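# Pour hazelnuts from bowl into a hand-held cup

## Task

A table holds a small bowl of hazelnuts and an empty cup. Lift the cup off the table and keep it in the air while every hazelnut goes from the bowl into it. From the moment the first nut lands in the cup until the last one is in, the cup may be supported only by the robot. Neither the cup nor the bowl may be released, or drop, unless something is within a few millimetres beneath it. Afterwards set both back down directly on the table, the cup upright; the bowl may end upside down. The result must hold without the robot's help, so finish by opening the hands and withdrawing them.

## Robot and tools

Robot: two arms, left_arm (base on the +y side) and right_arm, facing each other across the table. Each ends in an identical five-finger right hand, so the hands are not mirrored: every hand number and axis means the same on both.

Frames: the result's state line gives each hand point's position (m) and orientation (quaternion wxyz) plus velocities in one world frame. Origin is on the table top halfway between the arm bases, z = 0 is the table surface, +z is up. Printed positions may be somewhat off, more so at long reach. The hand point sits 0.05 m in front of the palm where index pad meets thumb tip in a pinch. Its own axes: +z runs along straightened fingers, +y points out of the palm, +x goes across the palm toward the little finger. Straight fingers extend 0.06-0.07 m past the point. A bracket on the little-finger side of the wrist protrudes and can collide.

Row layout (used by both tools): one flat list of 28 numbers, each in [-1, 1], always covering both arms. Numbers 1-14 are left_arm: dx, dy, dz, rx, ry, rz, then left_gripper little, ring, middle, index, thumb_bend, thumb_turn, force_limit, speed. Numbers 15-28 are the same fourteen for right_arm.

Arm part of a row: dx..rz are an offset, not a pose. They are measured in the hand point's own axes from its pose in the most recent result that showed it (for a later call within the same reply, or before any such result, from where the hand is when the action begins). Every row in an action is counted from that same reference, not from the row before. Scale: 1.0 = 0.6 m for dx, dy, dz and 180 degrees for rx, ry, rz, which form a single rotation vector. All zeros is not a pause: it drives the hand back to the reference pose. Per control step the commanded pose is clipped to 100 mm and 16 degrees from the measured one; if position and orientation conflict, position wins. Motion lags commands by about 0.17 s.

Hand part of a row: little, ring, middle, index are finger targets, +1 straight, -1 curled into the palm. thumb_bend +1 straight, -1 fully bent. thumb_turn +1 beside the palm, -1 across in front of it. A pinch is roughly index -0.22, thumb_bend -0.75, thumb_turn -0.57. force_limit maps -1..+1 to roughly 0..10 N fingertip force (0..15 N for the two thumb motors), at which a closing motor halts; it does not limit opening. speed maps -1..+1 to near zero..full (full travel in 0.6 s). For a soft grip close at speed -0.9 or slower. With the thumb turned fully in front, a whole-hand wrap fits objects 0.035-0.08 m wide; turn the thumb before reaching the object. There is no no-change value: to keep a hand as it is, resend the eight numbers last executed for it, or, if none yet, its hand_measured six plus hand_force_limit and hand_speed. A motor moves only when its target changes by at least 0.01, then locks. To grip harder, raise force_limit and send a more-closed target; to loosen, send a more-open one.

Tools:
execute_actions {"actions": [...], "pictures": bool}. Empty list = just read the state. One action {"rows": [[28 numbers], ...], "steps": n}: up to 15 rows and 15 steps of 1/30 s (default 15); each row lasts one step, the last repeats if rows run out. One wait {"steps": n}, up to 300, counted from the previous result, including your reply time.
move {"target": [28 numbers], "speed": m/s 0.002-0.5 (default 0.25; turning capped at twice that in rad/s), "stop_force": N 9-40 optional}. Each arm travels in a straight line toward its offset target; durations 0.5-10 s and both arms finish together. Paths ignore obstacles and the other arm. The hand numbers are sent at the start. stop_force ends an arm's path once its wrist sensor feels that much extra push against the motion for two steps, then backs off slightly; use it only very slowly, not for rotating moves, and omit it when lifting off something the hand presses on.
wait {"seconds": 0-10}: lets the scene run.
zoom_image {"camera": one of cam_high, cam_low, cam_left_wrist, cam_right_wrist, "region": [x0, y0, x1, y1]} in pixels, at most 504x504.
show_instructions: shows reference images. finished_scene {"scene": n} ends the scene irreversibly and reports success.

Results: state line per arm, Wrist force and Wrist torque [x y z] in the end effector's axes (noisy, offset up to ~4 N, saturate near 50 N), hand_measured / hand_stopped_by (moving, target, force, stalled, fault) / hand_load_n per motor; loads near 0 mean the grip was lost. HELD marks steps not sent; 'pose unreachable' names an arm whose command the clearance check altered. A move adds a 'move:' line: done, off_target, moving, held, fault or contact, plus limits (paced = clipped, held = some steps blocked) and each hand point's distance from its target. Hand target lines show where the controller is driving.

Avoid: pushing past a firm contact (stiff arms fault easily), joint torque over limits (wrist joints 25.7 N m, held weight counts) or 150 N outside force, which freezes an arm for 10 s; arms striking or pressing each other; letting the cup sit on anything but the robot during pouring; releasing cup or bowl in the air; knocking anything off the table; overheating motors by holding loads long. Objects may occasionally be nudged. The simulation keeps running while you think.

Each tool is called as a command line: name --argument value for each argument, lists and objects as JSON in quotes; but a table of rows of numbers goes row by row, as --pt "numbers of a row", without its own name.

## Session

execute_actions --actions '[]'

Scene clock: 0.00 s of 6600.00 s.
left_arm: end_effector_position=(+0.2619, +0.4747, +0.4783) hand_measured=(+1.000, +1.000, +1.000, +1.000, +1.000, +1.000) hand_load_n=(+0.0, +0.0, +0.0, +0.0, +0.0, +0.0) hand_stopped_by=(target, target, target, target, target, target) hand_force_limit=0.00 hand_speed=-0.80 end_effector_quat_wxyz=(+0.009, +0.286, +0.958, -0.017) end_effector_velocity=(+0.000, +0.000, -0.000) end_effector_angular_velocity=(+0.000, -0.000, +0.000) | right_arm: end_effector_position=(+0.1081, -0.2433, +0.4915) hand_measured=(+1.000, +1.000, +1.000, +1.000, +1.000, +1.000) hand_load_n=(+0.0, +0.0, +0.0, +0.0, +0.0, +0.0) hand_stopped_by=(target, target, target, target, target, target) hand_force_limit=0.00 hand_speed=-0.80 end_effector_quat_wxyz=(+0.032, -0.355, +0.934, +0.013) end_effector_velocity=(-0.000, -0.001, +0.000) end_effector_angular_velocity=(-0.002, -0.001, -0.000)
Joint positions: left_arm=[ 0.555 -1.705  1.316  1.926  1.588 -1.876] | right_arm=[-1.199 -1.747  1.315  1.938  1.547 -1.89 ]
Joint velocities: left_arm=[ 0.001  0.    -0.    -0.    -0.     0.   ] | right_arm=[-0.    -0.001  0.     0.     0.002  0.   ]
Wrist force (N, on the end effector, along its own x y z axes, offset not removed): no reading
Wrist torque (N m, same axes, about the end effector's origin, offset not removed): no reading
Hand target (left_arm): +0.262, +0.475, +0.478; +0.009, +0.286, +0.958, -0.017
Hand target (right_arm): +0.108, -0.243, +0.492; +0.032, -0.355, +0.934, +0.013
camera_calibration (this result's frames):
cam_left_wrist: T_world_to_cam=[[0.661891, 0.749444, -0.0152922, -0.519593], [0.628964, -0.544156, 0.555246, -0.17073], [0.407804, -0.37713, -0.831546, 0.596885], [0, 0, 0, 1]] pos_world=[0.207885, 0.521605, 0.583188]
cam_right_wrist: T_world_to_cam=[[-0.550625, 0.834741, -0.00449601, 0.273176], [0.656119, 0.436117, 0.615882, -0.274455], [0.516063, 0.33617, -0.787826, 0.545084], [0, 0, 0, 1]] pos_world=[0.0491951, -0.291577, 0.599691]

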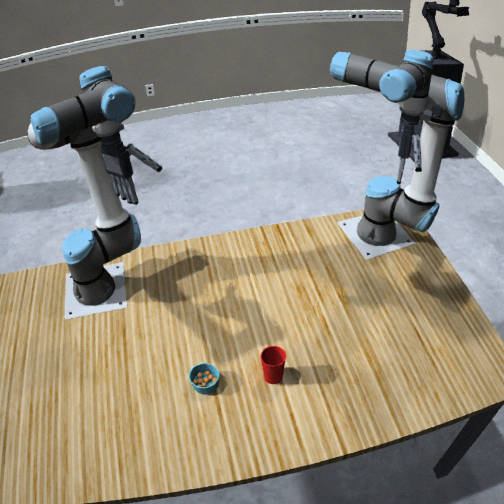

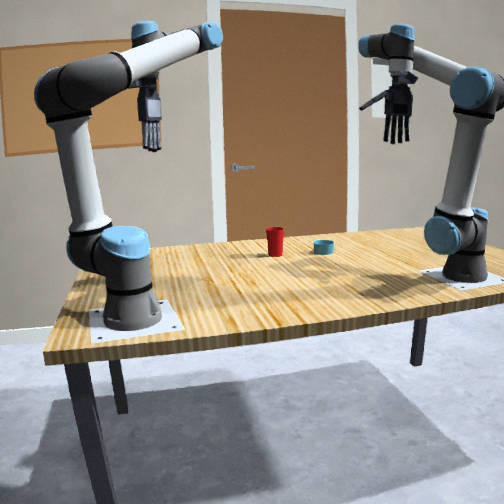

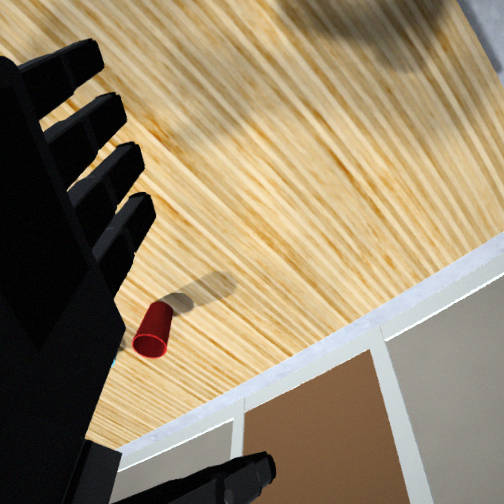

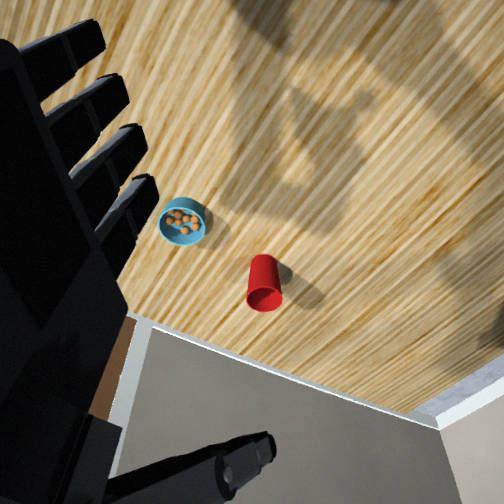

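move --target '[0,0,0,0,0,0.55,1,1,1,1,1,-1,0.2,0,0,0,0,0,0,0.48,1,1,1,1,1,-1,0.2,0]' --speed 0.5

move --target '[0,0,0,0,0,0.543,1,1,1,1,1,-1,0.2,0,0,0,0,0,0,0.475,1,1,1,1,1,-1,0.2,0]' --speed 0.5

move --target '[0.3,0,0.2,0,0.5,0,1,1,1,1,1,-1,0.2,0,0.2,0,0.2,0,0.5,0,1,1,1,1,1,-1,0.2,0]' --speed 0.4

Scene clock: 38.50 s of 6600.00 s.
left_arm: end_effector_position=(+0.2623, +0.4748, +0.4785) hand_measured=(+1.000, +1.000, +1.000, +1.000, +1.000, -1.000) hand_load_n=(+0.0, +0.0, +0.0, +0.0, +0.0, +0.0) hand_stopped_by=(target, target, target, target, target, target) hand_force_limit=0.20 hand_speed=0.00 end_effector_quat_wxyz=(+0.018, +0.914, +0.405, -0.003) end_effector_velocity=(-0.001, -0.000, +0.000) end_effector_angular_velocity=(-0.006, +0.003, -0.016) | right_arm: end_effector_position=(+0.1086, -0.2434, +0.4916) hand_measured=(+1.000, +1.000, +1.000, +1.000, +1.000, -1.000) hand_load_n=(+0.0, +0.0, +0.0, +0.0, +0.0, +0.0) hand_stopped_by=(target, target, target, target, target, target) hand_force_limit=0.20 hand_speed=0.00 end_effector_quat_wxyz=(+0.015, +0.380, +0.924, +0.032) end_effector_velocity=(-0.000, -0.000, +0.000) end_effector_angular_velocity=(-0.006, -0.002, -0.012)
Joint positions: left_arm=[ 1.001 -1.645  1.275  1.918  1.6    0.296] | right_arm=[-0.761 -1.707  1.286  1.922  1.577  0.054]
Joint velocities: left_arm=[ 0.009  0.004 -0.003  0.001  0.007  0.024] | right_arm=[ 0.011  0.005 -0.004  0.002  0.007  0.022]
Wrist force (N, on the end effector, along its own x y z axes, offset not removed): left_arm=[-2.4 -0.4 -0.3] | right_arm=[0.7 -1.0 0.1]
Wrist torque (N m, same axes, about the end effector's origin, offset not removed): left_arm=[-0.20 0.28 -0.20] | right_arm=[-0.14 -0.23 -0.05]
Hand target (left_arm): +0.262, +0.475, +0.478; +0.018, +0.914, +0.405, -0.004
Hand target (right_arm): +0.109, -0.243, +0.492; +0.015, +0.381, +0.924, +0.032
Off the commanded pose (left_arm): 0.000 m, 0 deg.
Off the commanded pose (right_arm): 0.000 m, 0 deg.
After step 110, 32.37 s passed at rest.
move: done
camera_calibration (this result's frames):
cam_left_wrist: T_world_to_cam=[[0.637914, -0.769014, 0.0410313, 0.180462], [-0.660218, -0.518682, 0.543213, 0.160801], [-0.396457, -0.373613, -0.838591, 0.809578], [0, 0, 0, 1]] pos_world=[0.312007, 0.524651, 0.584151]
cam_right_wrist: T_world_to_cam=[[0.796084, 0.602753, 0.0542128, 0.0419581], [0.478558, -0.681816, 0.553272, -0.496774], [0.370449, -0.414507, -0.831235, 0.399426], [0, 0, 0, 1]] pos_world=[0.0563655, -0.198433, 0.604593]

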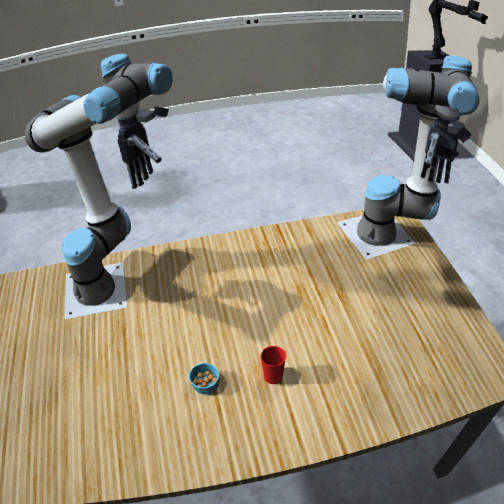

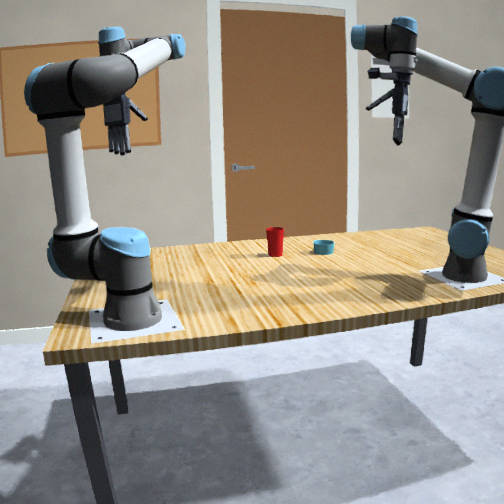

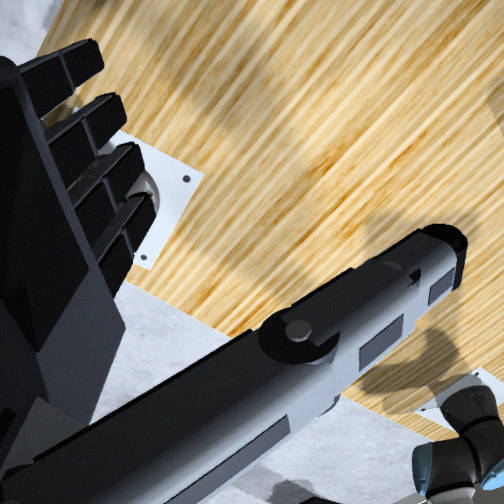

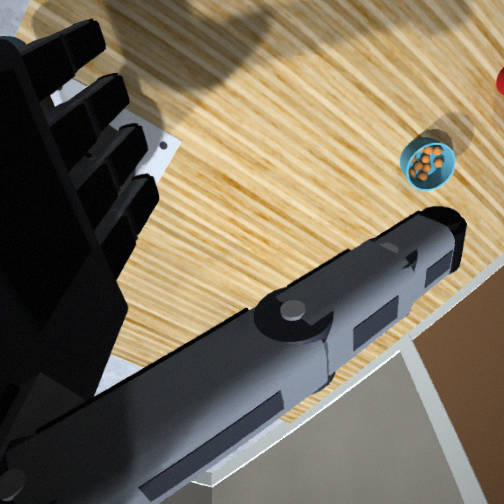

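Scene clock: 40.90 s of 6600.00 s.
left_arm: end_effector_position=(+0.2622, +0.4747, +0.4782) hand_measured=(+1.000, +1.000, +1.000, +1.000, +1.000, -1.000) hand_load_n=(+0.0, +0.0, +0.0, +0.0, +0.0, +0.0) hand_stopped_by=(target, target, target, target, target, target) hand_force_limit=0.20 hand_speed=0.00 end_effector_quat_wxyz=(+0.014, +0.907, -0.421, +0.012) end_effector_velocity=(-0.000, +0.001, +0.000) end_effector_angular_velocity=(-0.001, -0.000, -0.017) | right_arm: end_effector_position=(+0.1088, -0.2435, +0.4919) hand_measured=(+1.000, +1.000, +1.000, +1.000, +1.000, -1.000) hand_load_n=(+0.0, +0.0, +0.0, +0.0, +0.0, +0.0) hand_stopped_by=(target, target, target, target, target, target) hand_force_limit=0.20 hand_speed=0.00 end_effector_quat_wxyz=(-0.011, +0.906, +0.421, +0.034) end_effector_velocity=(+0.000, +0.000, -0.000) end_effector_angular_velocity=(-0.000, +0.001, -0.014)
Joint positions: left_arm=[ 0.985 -1.404  1.014  1.937  1.599  1.984] | right_arm=[-0.67  -1.465  1.03   1.935  1.584  1.635]
Joint velocities: left_arm=[-0.001  0.    -0.001  0.001  0.001  0.016] | right_arm=[-0.001  0.002 -0.002  0.     0.001  0.013]
Wrist force (N, on the end effector, along its own x y z axes, offset not removed): left_arm=[-1.9 -0.8 -1.3] | right_arm=[1.5 -0.7 1.2]
Wrist torque (N m, same axes, about the end effector's origin, offset not removed): left_arm=[-0.20 0.23 -0.17] | right_arm=[-0.09 -0.26 0.07]
Hand target (left_arm): +0.262, +0.475, +0.478; +0.015, +0.907, -0.422, +0.012
Hand target (right_arm): +0.109, -0.243, +0.492; -0.011, +0.907, +0.420, +0.034
Off the commanded pose (left_arm): 0.000 m, 0 deg.
Off the commanded pose (right_arm): 0.000 m, 0 deg.
move: done
camera_calibration (this result's frames):
cam_left_wrist: T_world_to_cam=[[-0.847916, -0.529792, 0.0189393, 0.467052], [-0.450942, 0.739581, 0.499671, -0.47054], [-0.278729, 0.415138, -0.866008, 0.417112], [0, 0, 0, 1]] pos_world=[0.300096, 0.422284, 0.587492]
cam_right_wrist: T_world_to_cam=[[0.666496, -0.745295, -0.0178515, -0.236813], [-0.639584, -0.583936, 0.49995, -0.325426], [-0.383035, -0.321797, -0.86587, 0.521126], [0, 0, 0, 1]] pos_world=[0.149307, -0.198827, 0.609697]

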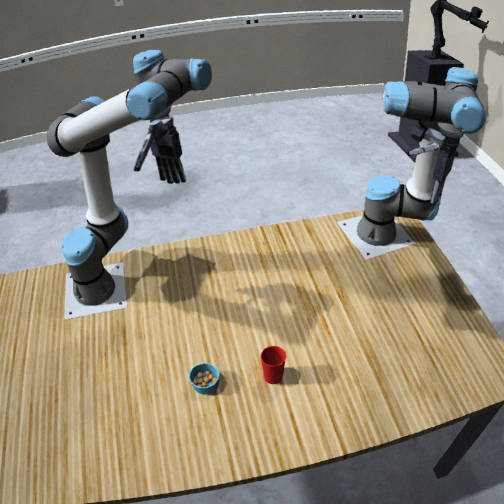

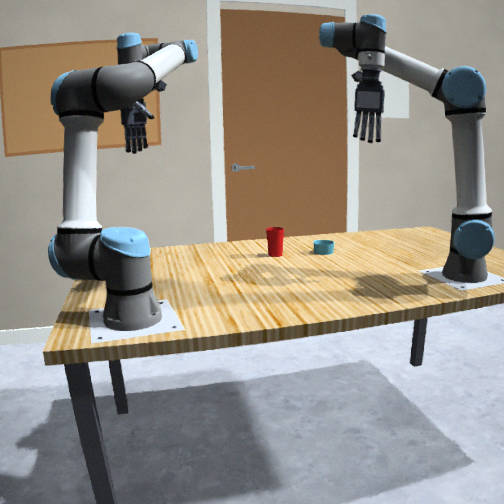

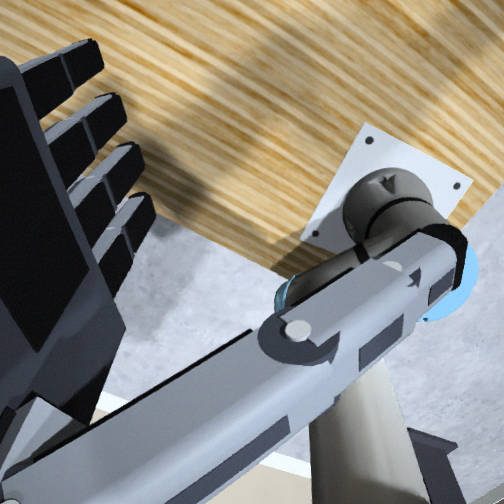

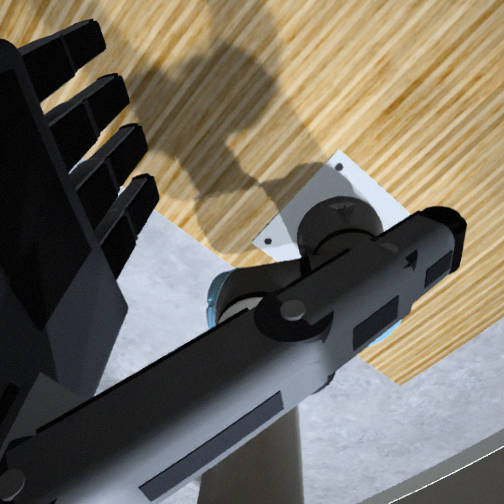

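Scene clock: 43.60 s of 6600.00 s.
left_arm: end_effector_position=(+0.3788, +0.3334, +0.3648) hand_measured=(+1.000, +1.000, +1.000, +1.000, +1.000, -1.000) hand_load_n=(+0.0, +0.0, +0.0, +0.0, +0.0, +0.0) hand_stopped_by=(target, target, target, target, target, target) hand_force_limit=0.20 hand_speed=0.00 end_effector_quat_wxyz=(+0.308, +0.633, -0.289, +0.648) end_effector_velocity=(+0.001, -0.001, -0.001) end_effector_angular_velocity=(-0.014, -0.011, +0.001) | right_arm: end_effector_position=(+0.1922, -0.1460, +0.3801) hand_measured=(+1.000, +1.000, +1.000, +1.000, +1.000, -1.000) hand_load_n=(+0.0, +0.0, +0.0, +0.0, +0.0, +0.0) hand_stopped_by=(target, target, target, target, target, target) hand_force_limit=0.20 hand_speed=0.00 end_effector_quat_wxyz=(-0.305, +0.618, +0.289, +0.665) end_effector_velocity=(+0.001, +0.001, -0.001) end_effector_angular_velocity=(+0.008, -0.009, -0.001)
Joint positions: left_arm=[ 1.108 -1.855  2.071 -0.251  2.109  1.536] | right_arm=[-0.631 -2.136  2.21  -0.143  1.677  1.555]
Joint velocities: left_arm=[-0.004 -0.002  0.015 -0.033 -0.005 -0.011] | right_arm=[ 0.     0.001  0.01  -0.023  0.001 -0.003]
Wrist force (N, on the end effector, along its own x y z axes, offset not removed): left_arm=[-1.5 0.0 -1.1] | right_arm=[2.9 -0.9 0.5]
Wrist torque (N m, same axes, about the end effector's origin, offset not removed): left_arm=[-0.10 0.18 -0.08] | right_arm=[-0.12 -0.49 0.12]
Hand target (left_arm): +0.379, +0.333, +0.365; +0.309, +0.633, -0.288, +0.649
Hand target (right_arm): +0.192, -0.146, +0.380; -0.305, +0.617, +0.289, +0.665
Off the commanded pose (left_arm): 0.001 m, 0 deg.
Off the commanded pose (right_arm): 0.001 m, 0 deg.
move: done
camera_calibration (this result's frames):
cam_left_wrist: T_world_to_cam=[[-0.761643, -0.635564, -0.126322, 0.548758], [-0.239392, 0.45713, -0.856576, 0.251948], [0.602155, -0.622165, -0.500319, 0.288833], [0, 0, 0, 1]] pos_world=[0.30435, 0.413299, 0.429642]
cam_right_wrist: T_world_to_cam=[[0.772229, -0.621525, -0.131791, -0.180752], [-0.402097, -0.317495, -0.858787, 0.35042], [0.491914, 0.716173, -0.495092, 0.330062], [0, 0, 0, 1]] pos_world=[0.118123, -0.237466, 0.440526]

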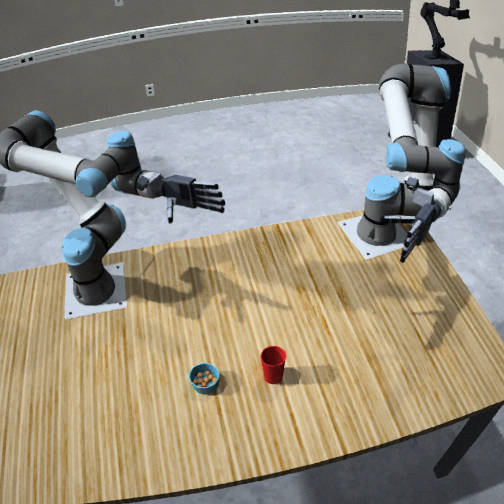

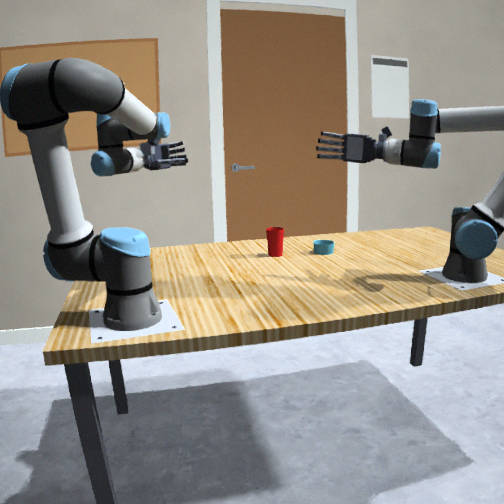

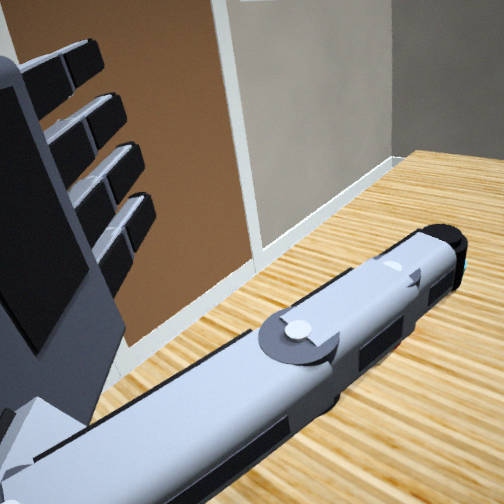

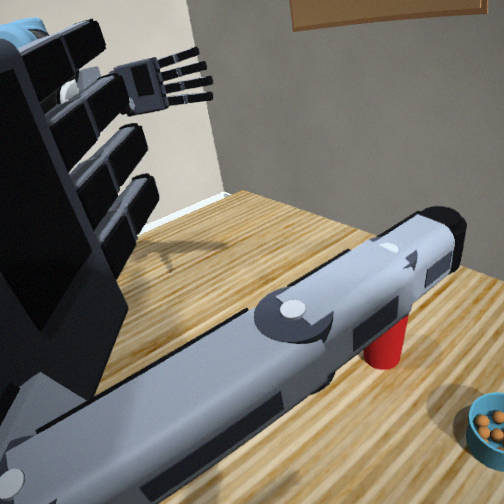

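move --target '[-0.54,0.283,0.33,0,-0.01,0.005,1,1,1,1,1,-1,0.2,0,-0.57,0.372,-0.017,0,-0.022,0.002,1,1,1,1,1,-1,0.2,0]' --speed 0.3

Scene clock: 63.03 s of 6600.00 s.
left_arm: end_effector_position=(+0.3783, +0.0620, +0.0494) hand_measured=(+1.000, +1.000, +1.000, +1.000, +1.000, -1.000) hand_load_n=(+0.0, +0.0, +0.0, +0.0, +0.0, +0.0) hand_stopped_by=(target, target, target, target, target, target) hand_force_limit=0.20 hand_speed=0.00 end_effector_quat_wxyz=(+0.299, +0.641, -0.298, +0.640) end_effector_velocity=(+0.001, -0.002, -0.002) end_effector_angular_velocity=(-0.001, -0.000, +0.001) | right_arm: end_effector_position=(+0.2639, -0.2062, +0.2329) hand_measured=(+1.000, +1.000, +1.000, +1.000, +1.000, -1.000) hand_load_n=(+0.0, +0.0, +0.0, +0.0, +0.0, +0.0) hand_stopped_by=(target, target, target, target, target, target) hand_force_limit=0.20 hand_speed=0.00 end_effector_quat_wxyz=(-0.280, +0.643, +0.276, +0.657) end_effector_velocity=(-0.000, -0.000, +0.001) end_effector_angular_velocity=(+0.001, -0.001, -0.000)
Joint positions: left_arm=[ 0.411 -1.091  2.251 -1.159  1.413  1.569] | right_arm=[-1.176 -2.201  2.588 -0.409  1.192  1.575]
Joint velocities: left_arm=[-0.001  0.009 -0.005 -0.005 -0.001 -0.   ] | right_arm=[-0.    -0.002  0.     0.     0.    -0.   ]
Wrist force (N, on the end effector, along its own x y z axes, offset not removed): left_arm=[-1.1 -0.6 -0.2] | right_arm=[1.5 0.1 0.4]
Wrist torque (N m, same axes, about the end effector's origin, offset not removed): left_arm=[-0.26 0.03 -0.14] | right_arm=[0.05 -0.22 0.11]
Hand target (left_arm): +0.378, +0.062, +0.049; +0.299, +0.641, -0.298, +0.641
Hand target (right_arm): +0.264, -0.206, +0.233; -0.280, +0.643, +0.276, +0.657
Off the commanded pose (left_arm): 0.000 m, 0 deg.
Off the commanded pose (right_arm): 0.234 m, 4 deg; position clipped at the last step of the last action.
After step 90, 14.30 s passed at rest.
move: held (right_arm); limits=paced,held; held on 39 of 64 steps (right_arm), including the last (right_arm)
pose unreachable (right arm): on one or more control steps of this call this arm could not follow its commanded pose, so it was not sent that pose on those steps. On the call's last step it was still not sent that pose. It may still have moved: this result reports where it is.
cause: the commanded pose would bring two parts of the arm too close to each other (joints 3 (elbow) to 5 (wrist 2) lie between them).
camera_calibration (this result's frames):
cam_left_wrist: T_world_to_cam=[[-0.762907, -0.631074, -0.140423, 0.336988], [-0.247067, 0.485304, -0.838712, 0.106081], [0.597437, -0.605165, -0.52616, -0.0355402], [0, 0, 0, 1]] pos_world=[0.304533, 0.139675, 0.117593]
cam_right_wrist: T_world_to_cam=[[0.729025, -0.670616, -0.137099, -0.290403], [-0.451018, -0.319965, -0.833189, 0.240234], [0.514883, 0.66925, -0.535723, 0.258726], [0, 0, 0, 1]] pos_world=[0.186847, -0.291035, 0.298952]

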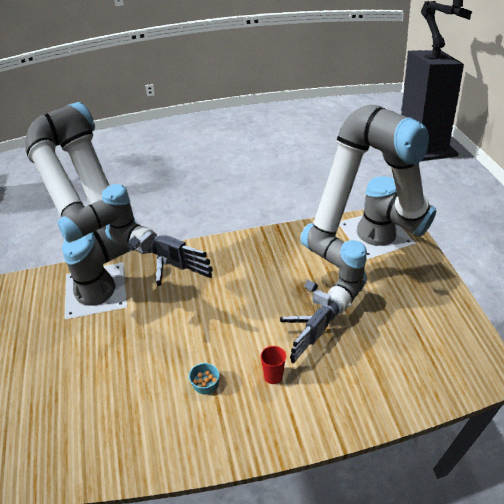

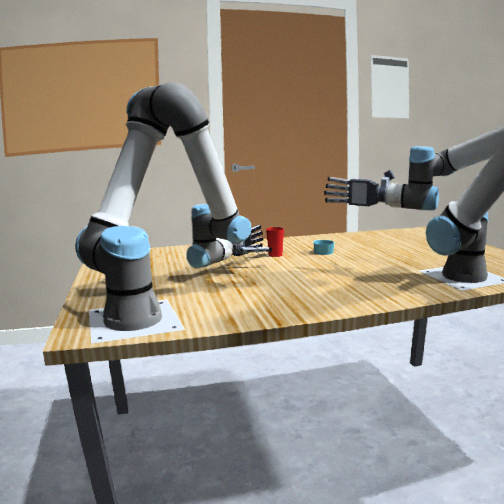

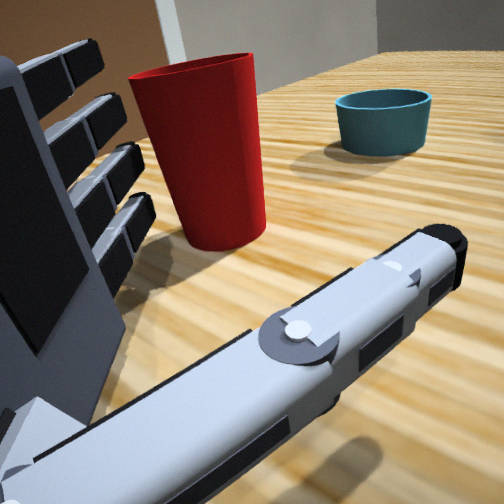

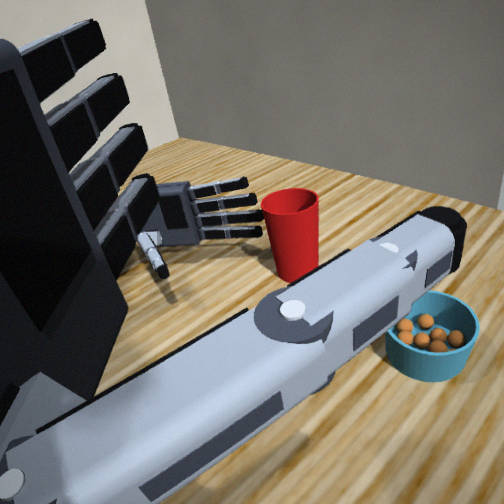

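move --target '[-0.015,-0.02,0.02,0,0,0,1,1,1,1,1,-1,0.2,0,-0.05,0.327,0.095,0.244,-0.007,0,1,1,1,1,1,-1,0.2,0]' --speed 0.25

move --target '[0,0,0.198,0,0,0,1,1,1,1,1,-1,0.2,0,-0.27,0,0,0,0,0,1,1,1,1,1,-1,0.2,0]' --speed 0.1

Scene clock: 88.97 s of 6600.00 s.
left_arm: end_effector_position=(+0.3953, +0.0606, +0.0404) hand_measured=(+1.000, +1.000, +1.000, +1.000, +1.000, -1.000) hand_load_n=(+0.0, +0.0, +0.0, +0.0, +0.0, +0.0) hand_stopped_by=(target, target, target, target, target, target) hand_force_limit=0.20 hand_speed=0.00 end_effector_quat_wxyz=(+0.299, +0.641, -0.298, +0.640) end_effector_velocity=(+0.000, +0.000, -0.001) end_effector_angular_velocity=(+0.001, +0.001, +0.001) | right_arm: end_effector_position=(+0.4395, -0.3012, +0.2063) hand_measured=(+1.000, +1.000, +1.000, +1.000, +1.000, -1.000) hand_load_n=(+0.0, +0.0, +0.0, +0.0, +0.0, +0.0) hand_stopped_by=(target, target, target, target, target, target) hand_force_limit=0.20 hand_speed=0.00 end_effector_quat_wxyz=(-0.376, +0.592, +0.385, +0.600) end_effector_velocity=(+0.005, -0.000, -0.002) end_effector_angular_velocity=(+0.027, -0.007, +0.176)
Joint positions: left_arm=[ 0.449 -1.048  2.21  -1.161  1.451  1.569] | right_arm=[-2.055 -1.666  2.361 -0.566 -0.016  1.425]
Joint velocities: left_arm=[-0.     0.001 -0.    -0.    -0.001 -0.001] | right_arm=[-0.035  0.13  -0.085 -0.051 -0.212  0.011]
Wrist force (N, on the end effector, along its own x y z axes, offset not removed): left_arm=[-1.0 -0.3 -0.3] | right_arm=[1.8 -0.8 -0.6]
Wrist torque (N m, same axes, about the end effector's origin, offset not removed): left_arm=[-0.15 0.04 -0.05] | right_arm=[-0.03 -0.25 0.11]
Hand target (left_arm): +0.395, +0.061, +0.040; +0.299, +0.641, -0.298, +0.640
Hand target (right_arm): +0.440, -0.301, +0.206; -0.385, +0.586, +0.392, +0.596
Off the commanded pose (left_arm): 0.000 m, 0 deg.
Off the commanded pose (right_arm): 0.006 m, 25 deg; orientation clipped at the last step of the last action.
After step 90, 16.27 s passed at rest.
move: moving (right_arm; no rest 5 s after the path's end); limits=paced
camera_calibration (this result's frames):
cam_left_wrist: T_world_to_cam=[[-0.762897, -0.63107, -0.140494, 0.347728], [-0.247013, 0.485334, -0.838711, 0.103342], [0.597472, -0.605146, -0.526142, -0.0512752], [0, 0, 0, 1]] pos_world=[0.321443, 0.138256, 0.10855]
cam_right_wrist: T_world_to_cam=[[0.906966, -0.402272, -0.124858, -0.485625], [-0.320525, -0.466837, -0.824213, 0.163432], [0.273269, 0.787554, -0.552343, 0.362969], [0, 0, 0, 1]] pos_world=[0.393641, -0.404915, 0.274552]

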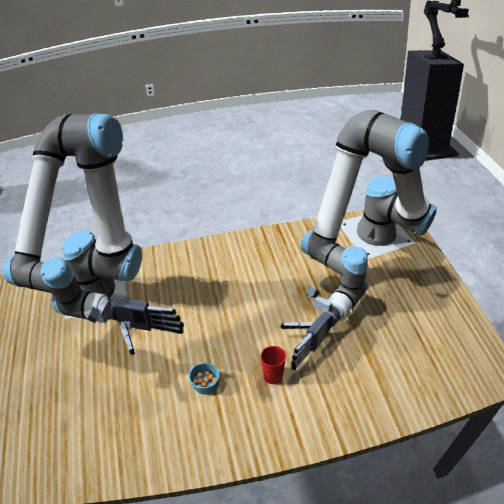

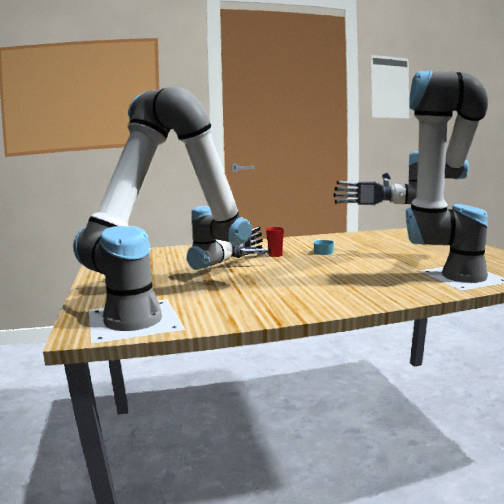

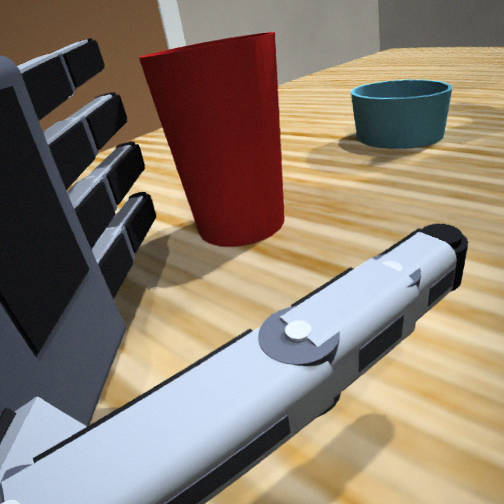

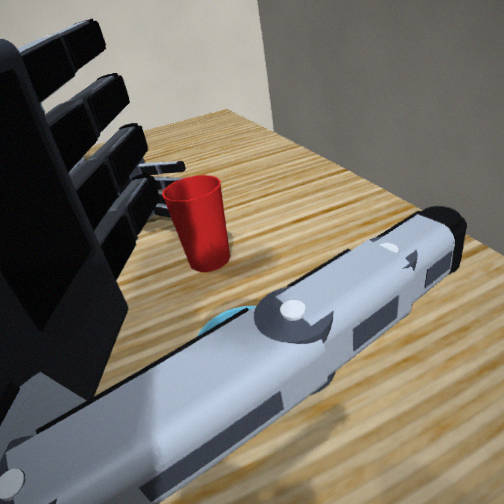

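Scene clock: 92.63 s of 6600.00 s.
left_arm: end_effector_position=(+0.4716, -0.0300, +0.0401) hand_measured=(+1.000, +1.000, +1.000, +1.000, +1.000, -1.000) hand_load_n=(+0.0, +0.0, +0.0, +0.0, +0.0, +0.0) hand_stopped_by=(target, target, target, target, target, target) hand_force_limit=0.20 hand_speed=0.00 end_effector_quat_wxyz=(+0.299, +0.641, -0.298, +0.641) end_effector_velocity=(+0.002, -0.001, -0.000) end_effector_angular_velocity=(+0.000, +0.000, +0.002) | right_arm: end_effector_position=(+0.4478, -0.2999, +0.0439) hand_measured=(+1.000, +1.000, +1.000, +1.000, +1.000, -1.000) hand_load_n=(+0.0, +0.0, +0.0, +0.0, +0.0, +0.0) hand_stopped_by=(target, target, target, target, target, target) hand_force_limit=0.20 hand_speed=0.00 end_effector_quat_wxyz=(-0.454, +0.536, +0.461, +0.542) end_effector_velocity=(+0.000, +0.000, -0.003) end_effector_angular_velocity=(-0.001, +0.001, +0.000)
Joint positions: left_arm=[ 0.478 -0.892  1.858 -0.965  1.48   1.569] | right_arm=[-2.058 -1.107  2.33  -1.225 -0.29   1.56 ]
Joint velocities: left_arm=[ 0.001  0.003 -0.006  0.004 -0.    -0.   ] | right_arm=[ 0.001  0.008  0.001 -0.015  0.001  0.006]
Wrist force (N, on the end effector, along its own x y z axes, offset not removed): left_arm=[-2.4 -1.7 1.5] | right_arm=[1.9 0.7 0.8]
Wrist torque (N m, same axes, about the end effector's origin, offset not removed): left_arm=[-0.41 0.29 -0.15] | right_arm=[0.10 -0.41 0.03]
Hand target (left_arm): +0.472, -0.030, +0.040; +0.299, +0.641, -0.298, +0.641
Hand target (right_arm): +0.448, -0.300, +0.044; -0.454, +0.536, +0.461, +0.542
Off the commanded pose (left_arm): 0.000 m, 0 deg.
Off the commanded pose (right_arm): 0.001 m, 0 deg.
move: done
camera_calibration (this result's frames):
cam_left_wrist: T_world_to_cam=[[-0.762872, -0.631079, -0.140589, 0.348735], [-0.246944, 0.48536, -0.838716, 0.165945], [0.597532, -0.605116, -0.526109, -0.151911], [0, 0, 0, 1]] pos_world=[0.397791, 0.0476123, 0.108287]
cam_right_wrist: T_world_to_cam=[[0.981036, -0.145226, -0.128364, -0.468934], [-0.187138, -0.537247, -0.822402, -0.0481147], [0.0504715, 0.830828, -0.554236, 0.382733], [0, 0, 0, 1]] pos_world=[0.43172, -0.411936, 0.112361]

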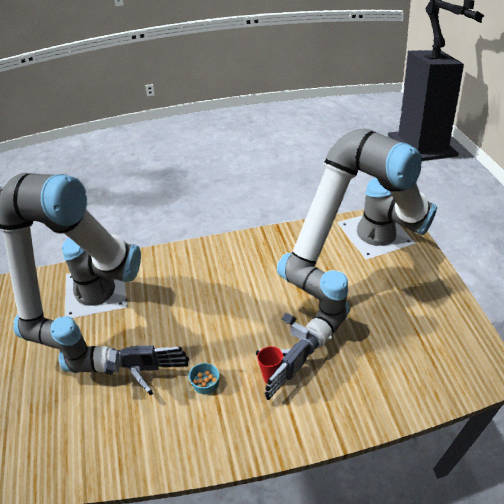

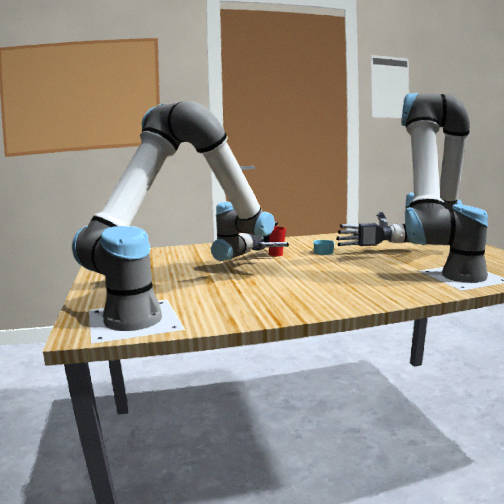

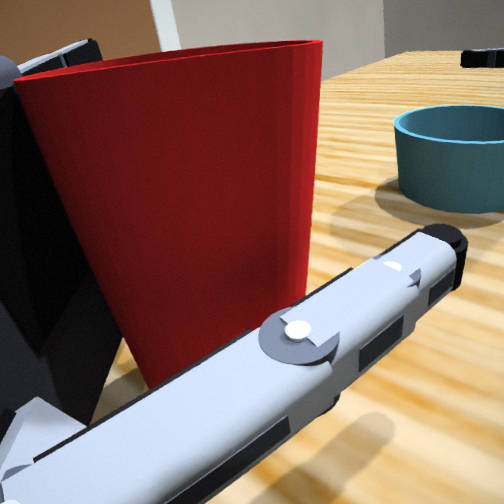

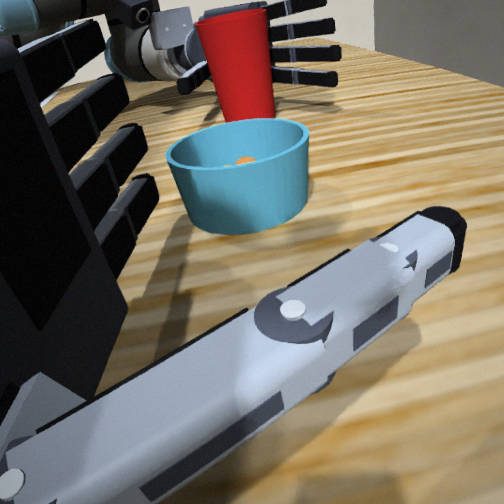

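move --target '[0,0,0,0,0,0,-1,-1,-1,-1,-0.5,-1,0.2,-0.7,-0.03,0.052,0.038,0.135,0,0.004,1,1,1,1,1,-1,0.2,0]' --speed 0.1

move --target '[0.15,0,-0.1,0,0,0,-1,-1,-1,-1,-0.5,-1,0.2,-0.7,0,0,0.1,0,0,0,1,1,1,1,1,-1,0.2,0]' --speed 0.08

Scene clock: 117.13 s of 6600.00 s.
left_arm: end_effector_position=(+0.4717, -0.0301, +0.0403) hand_measured=(-0.112, -0.096, -0.096, -0.096, +0.348, -1.000) hand_load_n=(+7.0, +6.0, +6.0, +7.0, +15.5, +6.0) hand_stopped_by=(force, force, force, force, force, target) hand_force_limit=0.20 hand_speed=-0.70 end_effector_quat_wxyz=(+0.299, +0.641, -0.298, +0.641) end_effector_velocity=(-0.000, +0.000, -0.000) end_effector_angular_velocity=(+0.001, -0.001, -0.001) | right_arm: end_effector_position=(+0.4824, -0.2825, +0.0265) hand_measured=(+1.000, +1.000, +1.000, +1.000, +1.000, -1.000) hand_load_n=(+0.0, +0.0, +0.0, +0.0, +0.0, +0.0) hand_stopped_by=(target, target, target, target, target, target) hand_force_limit=0.20 hand_speed=0.00 end_effector_quat_wxyz=(-0.560, +0.432, +0.561, +0.430) end_effector_velocity=(+0.001, +0.000, -0.000) end_effector_angular_velocity=(+0.001, +0.000, +0.015)
Joint positions: left_arm=[ 0.478 -0.892  1.858 -0.965  1.48   1.569] | right_arm=[-1.93  -0.889  1.912 -1.028 -0.584  1.576]
Joint velocities: left_arm=[0.    0.    0.    0.    0.001 0.001] | right_arm=[ 0.004  0.008 -0.017  0.01  -0.01  -0.002]
Wrist force (N, on the end effector, along its own x y z axes, offset not removed): left_arm=[9.7 -6.0 3.3] | right_arm=[2.9 1.6 -1.1]
Wrist torque (N m, same axes, about the end effector's origin, offset not removed): left_arm=[-0.50 -0.08 0.00] | right_arm=[0.22 -0.47 0.16]
Hand target (left_arm): +0.472, -0.030, +0.040; +0.299, +0.641, -0.298, +0.641
Hand target (right_arm): +0.483, -0.282, +0.026; +0.560, -0.431, -0.561, -0.430
Off the commanded pose (left_arm): 0.000 m, 0 deg.
Off the commanded pose (right_arm): 0.000 m, 0 deg.
After step 90, 19.00 s passed at rest.
move: done
camera_calibration (this result's frames):
cam_left_wrist: T_world_to_cam=[[-0.762797, -0.631185, -0.14052, 0.348736], [-0.246844, 0.48508, -0.838907, 0.16605], [0.597669, -0.605229, -0.525822, -0.151969], [0, 0, 0, 1]] pos_world=[0.397831, 0.0475933, 0.108396]
cam_right_wrist: T_world_to_cam=[[0.95271, 0.268762, -0.141814, -0.371593], [0.0392281, -0.571542, -0.819635, -0.165501], [-0.301339, 0.775311, -0.555057, 0.510961], [0, 0, 0, 1]] pos_world=[0.514485, -0.390874, 0.0952644]

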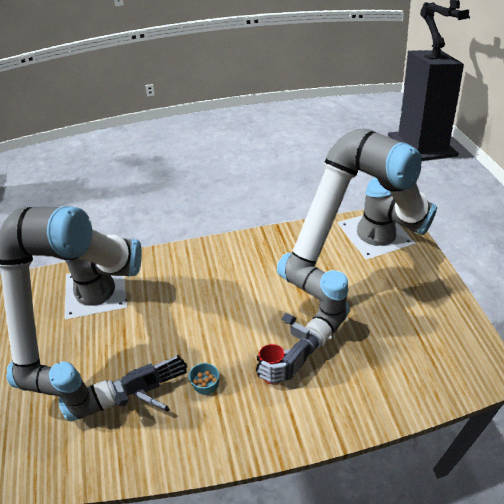

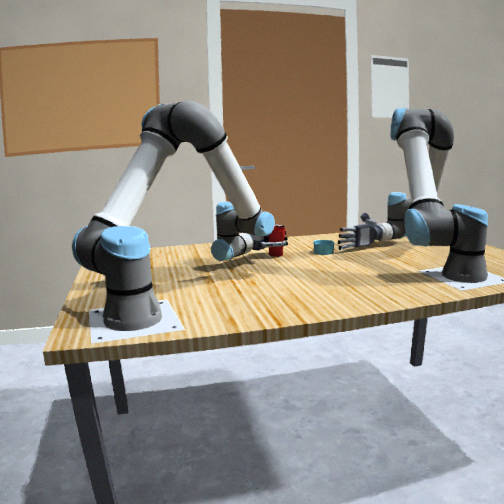

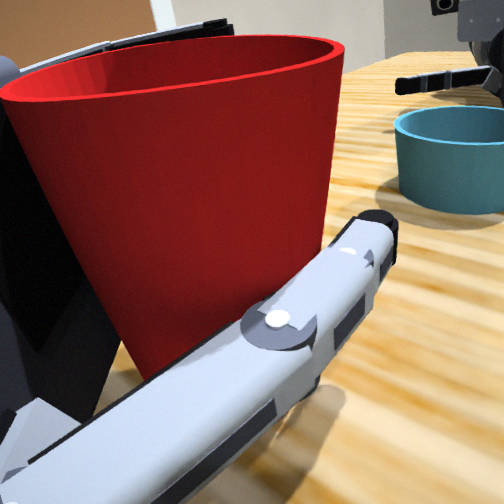

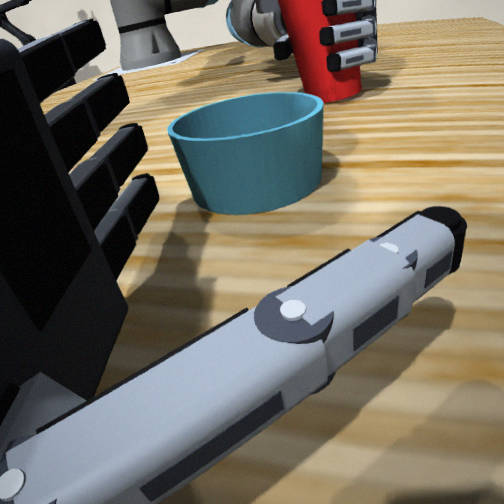

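Scene clock: 118.97 s of 6600.00 s.
left_arm: end_effector_position=(+0.4333, +0.0155, +0.1302) hand_measured=(-0.112, -0.096, -0.096, -0.096, +0.348, -1.000) hand_load_n=(+5.5, +5.0, +5.5, +7.0, +16.0, +8.0) hand_stopped_by=(force, force, force, force, force, target) hand_force_limit=0.20 hand_speed=-0.70 end_effector_quat_wxyz=(+0.299, +0.641, -0.298, +0.641) end_effector_velocity=(-0.001, +0.001, +0.004) end_effector_angular_velocity=(-0.002, -0.002, -0.001) | right_arm: end_effector_position=(+0.4670, -0.2247, +0.0262) hand_measured=(+1.000, +1.000, +1.000, +1.000, +1.000, -1.000) hand_load_n=(+0.0, +0.0, +0.0, +0.0, +0.0, +0.0) hand_stopped_by=(target, target, target, target, target, target) hand_force_limit=0.20 hand_speed=0.00 end_effector_quat_wxyz=(-0.560, +0.432, +0.561, +0.430) end_effector_velocity=(-0.001, +0.002, -0.001) end_effector_angular_velocity=(+0.000, +0.001, +0.001)
Joint positions: left_arm=[ 0.466 -1.166  2.007 -0.841  1.467  1.569] | right_arm=[-1.819 -0.909  1.959 -1.057 -0.474  1.577]
Joint velocities: left_arm=[-0.001 -0.01   0.003  0.004  0.     0.   ] | right_arm=[ 0.003  0.002  0.001 -0.     0.002 -0.   ]
Wrist force (N, on the end effector, along its own x y z axes, offset not removed): left_arm=[-2.6 -1.3 -0.3] | right_arm=[1.2 -0.7 -0.1]
Wrist torque (N m, same axes, about the end effector's origin, offset not removed): left_arm=[-0.40 0.26 -0.13] | right_arm=[-0.10 -0.18 0.11]
Hand target (left_arm): +0.433, +0.016, +0.130; +0.299, +0.641, -0.298, +0.641
Hand target (right_arm): +0.467, -0.225, +0.026; +0.560, -0.432, -0.561, -0.430
Off the commanded pose (left_arm): 0.000 m, 0 deg.
Off the commanded pose (right_arm): 0.000 m, 0 deg.
move: done
camera_calibration (this result's frames):
cam_left_wrist: T_world_to_cam=[[-0.762806, -0.631179, -0.140496, 0.360874], [-0.246848, 0.485062, -0.838916, 0.209889], [0.597656, -0.60525, -0.525814, -0.0541332], [0, 0, 0, 1]] pos_world=[0.359441, 0.0932034, 0.198316]
cam_right_wrist: T_world_to_cam=[[0.9527, 0.268747, -0.141904, -0.372445], [0.0391925, -0.571672, -0.819546, -0.132138], [-0.301373, 0.77522, -0.555165, 0.461379], [0, 0, 0, 1]] pos_world=[0.499054, -0.333117, 0.0949976]

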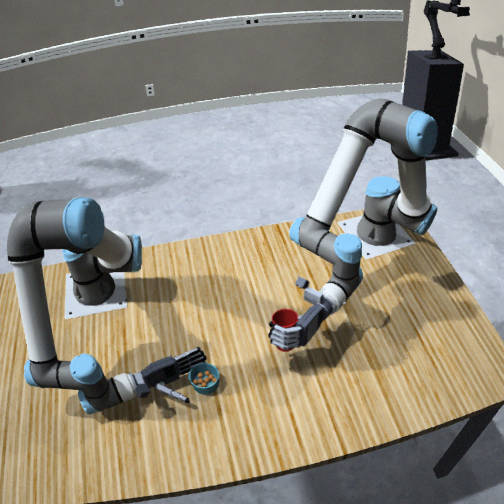

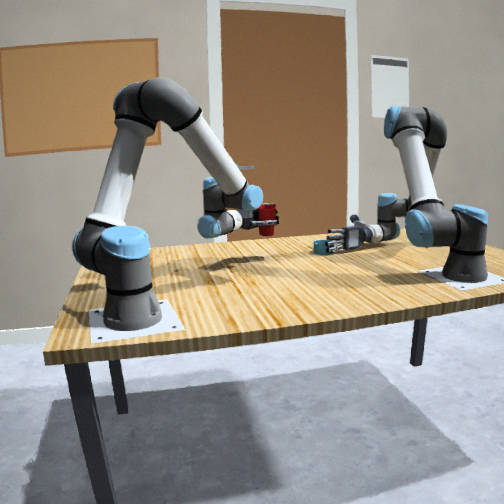

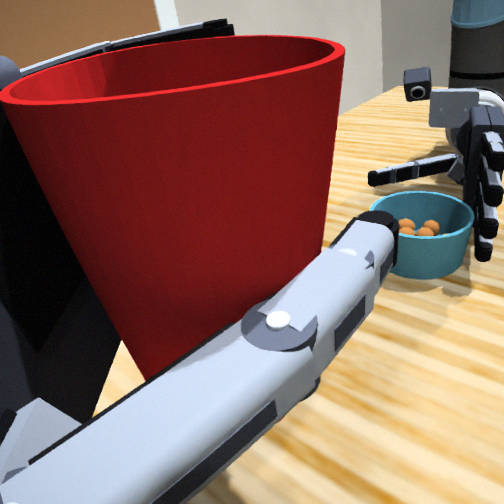

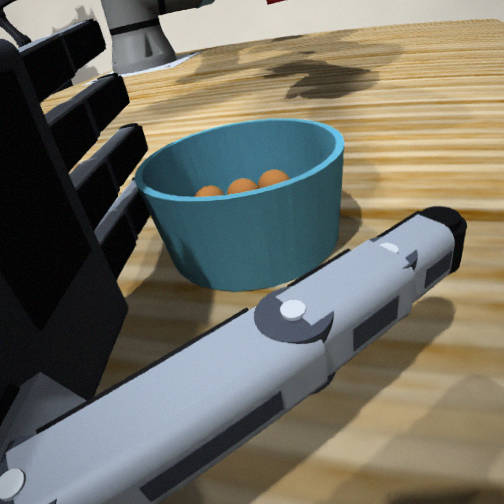

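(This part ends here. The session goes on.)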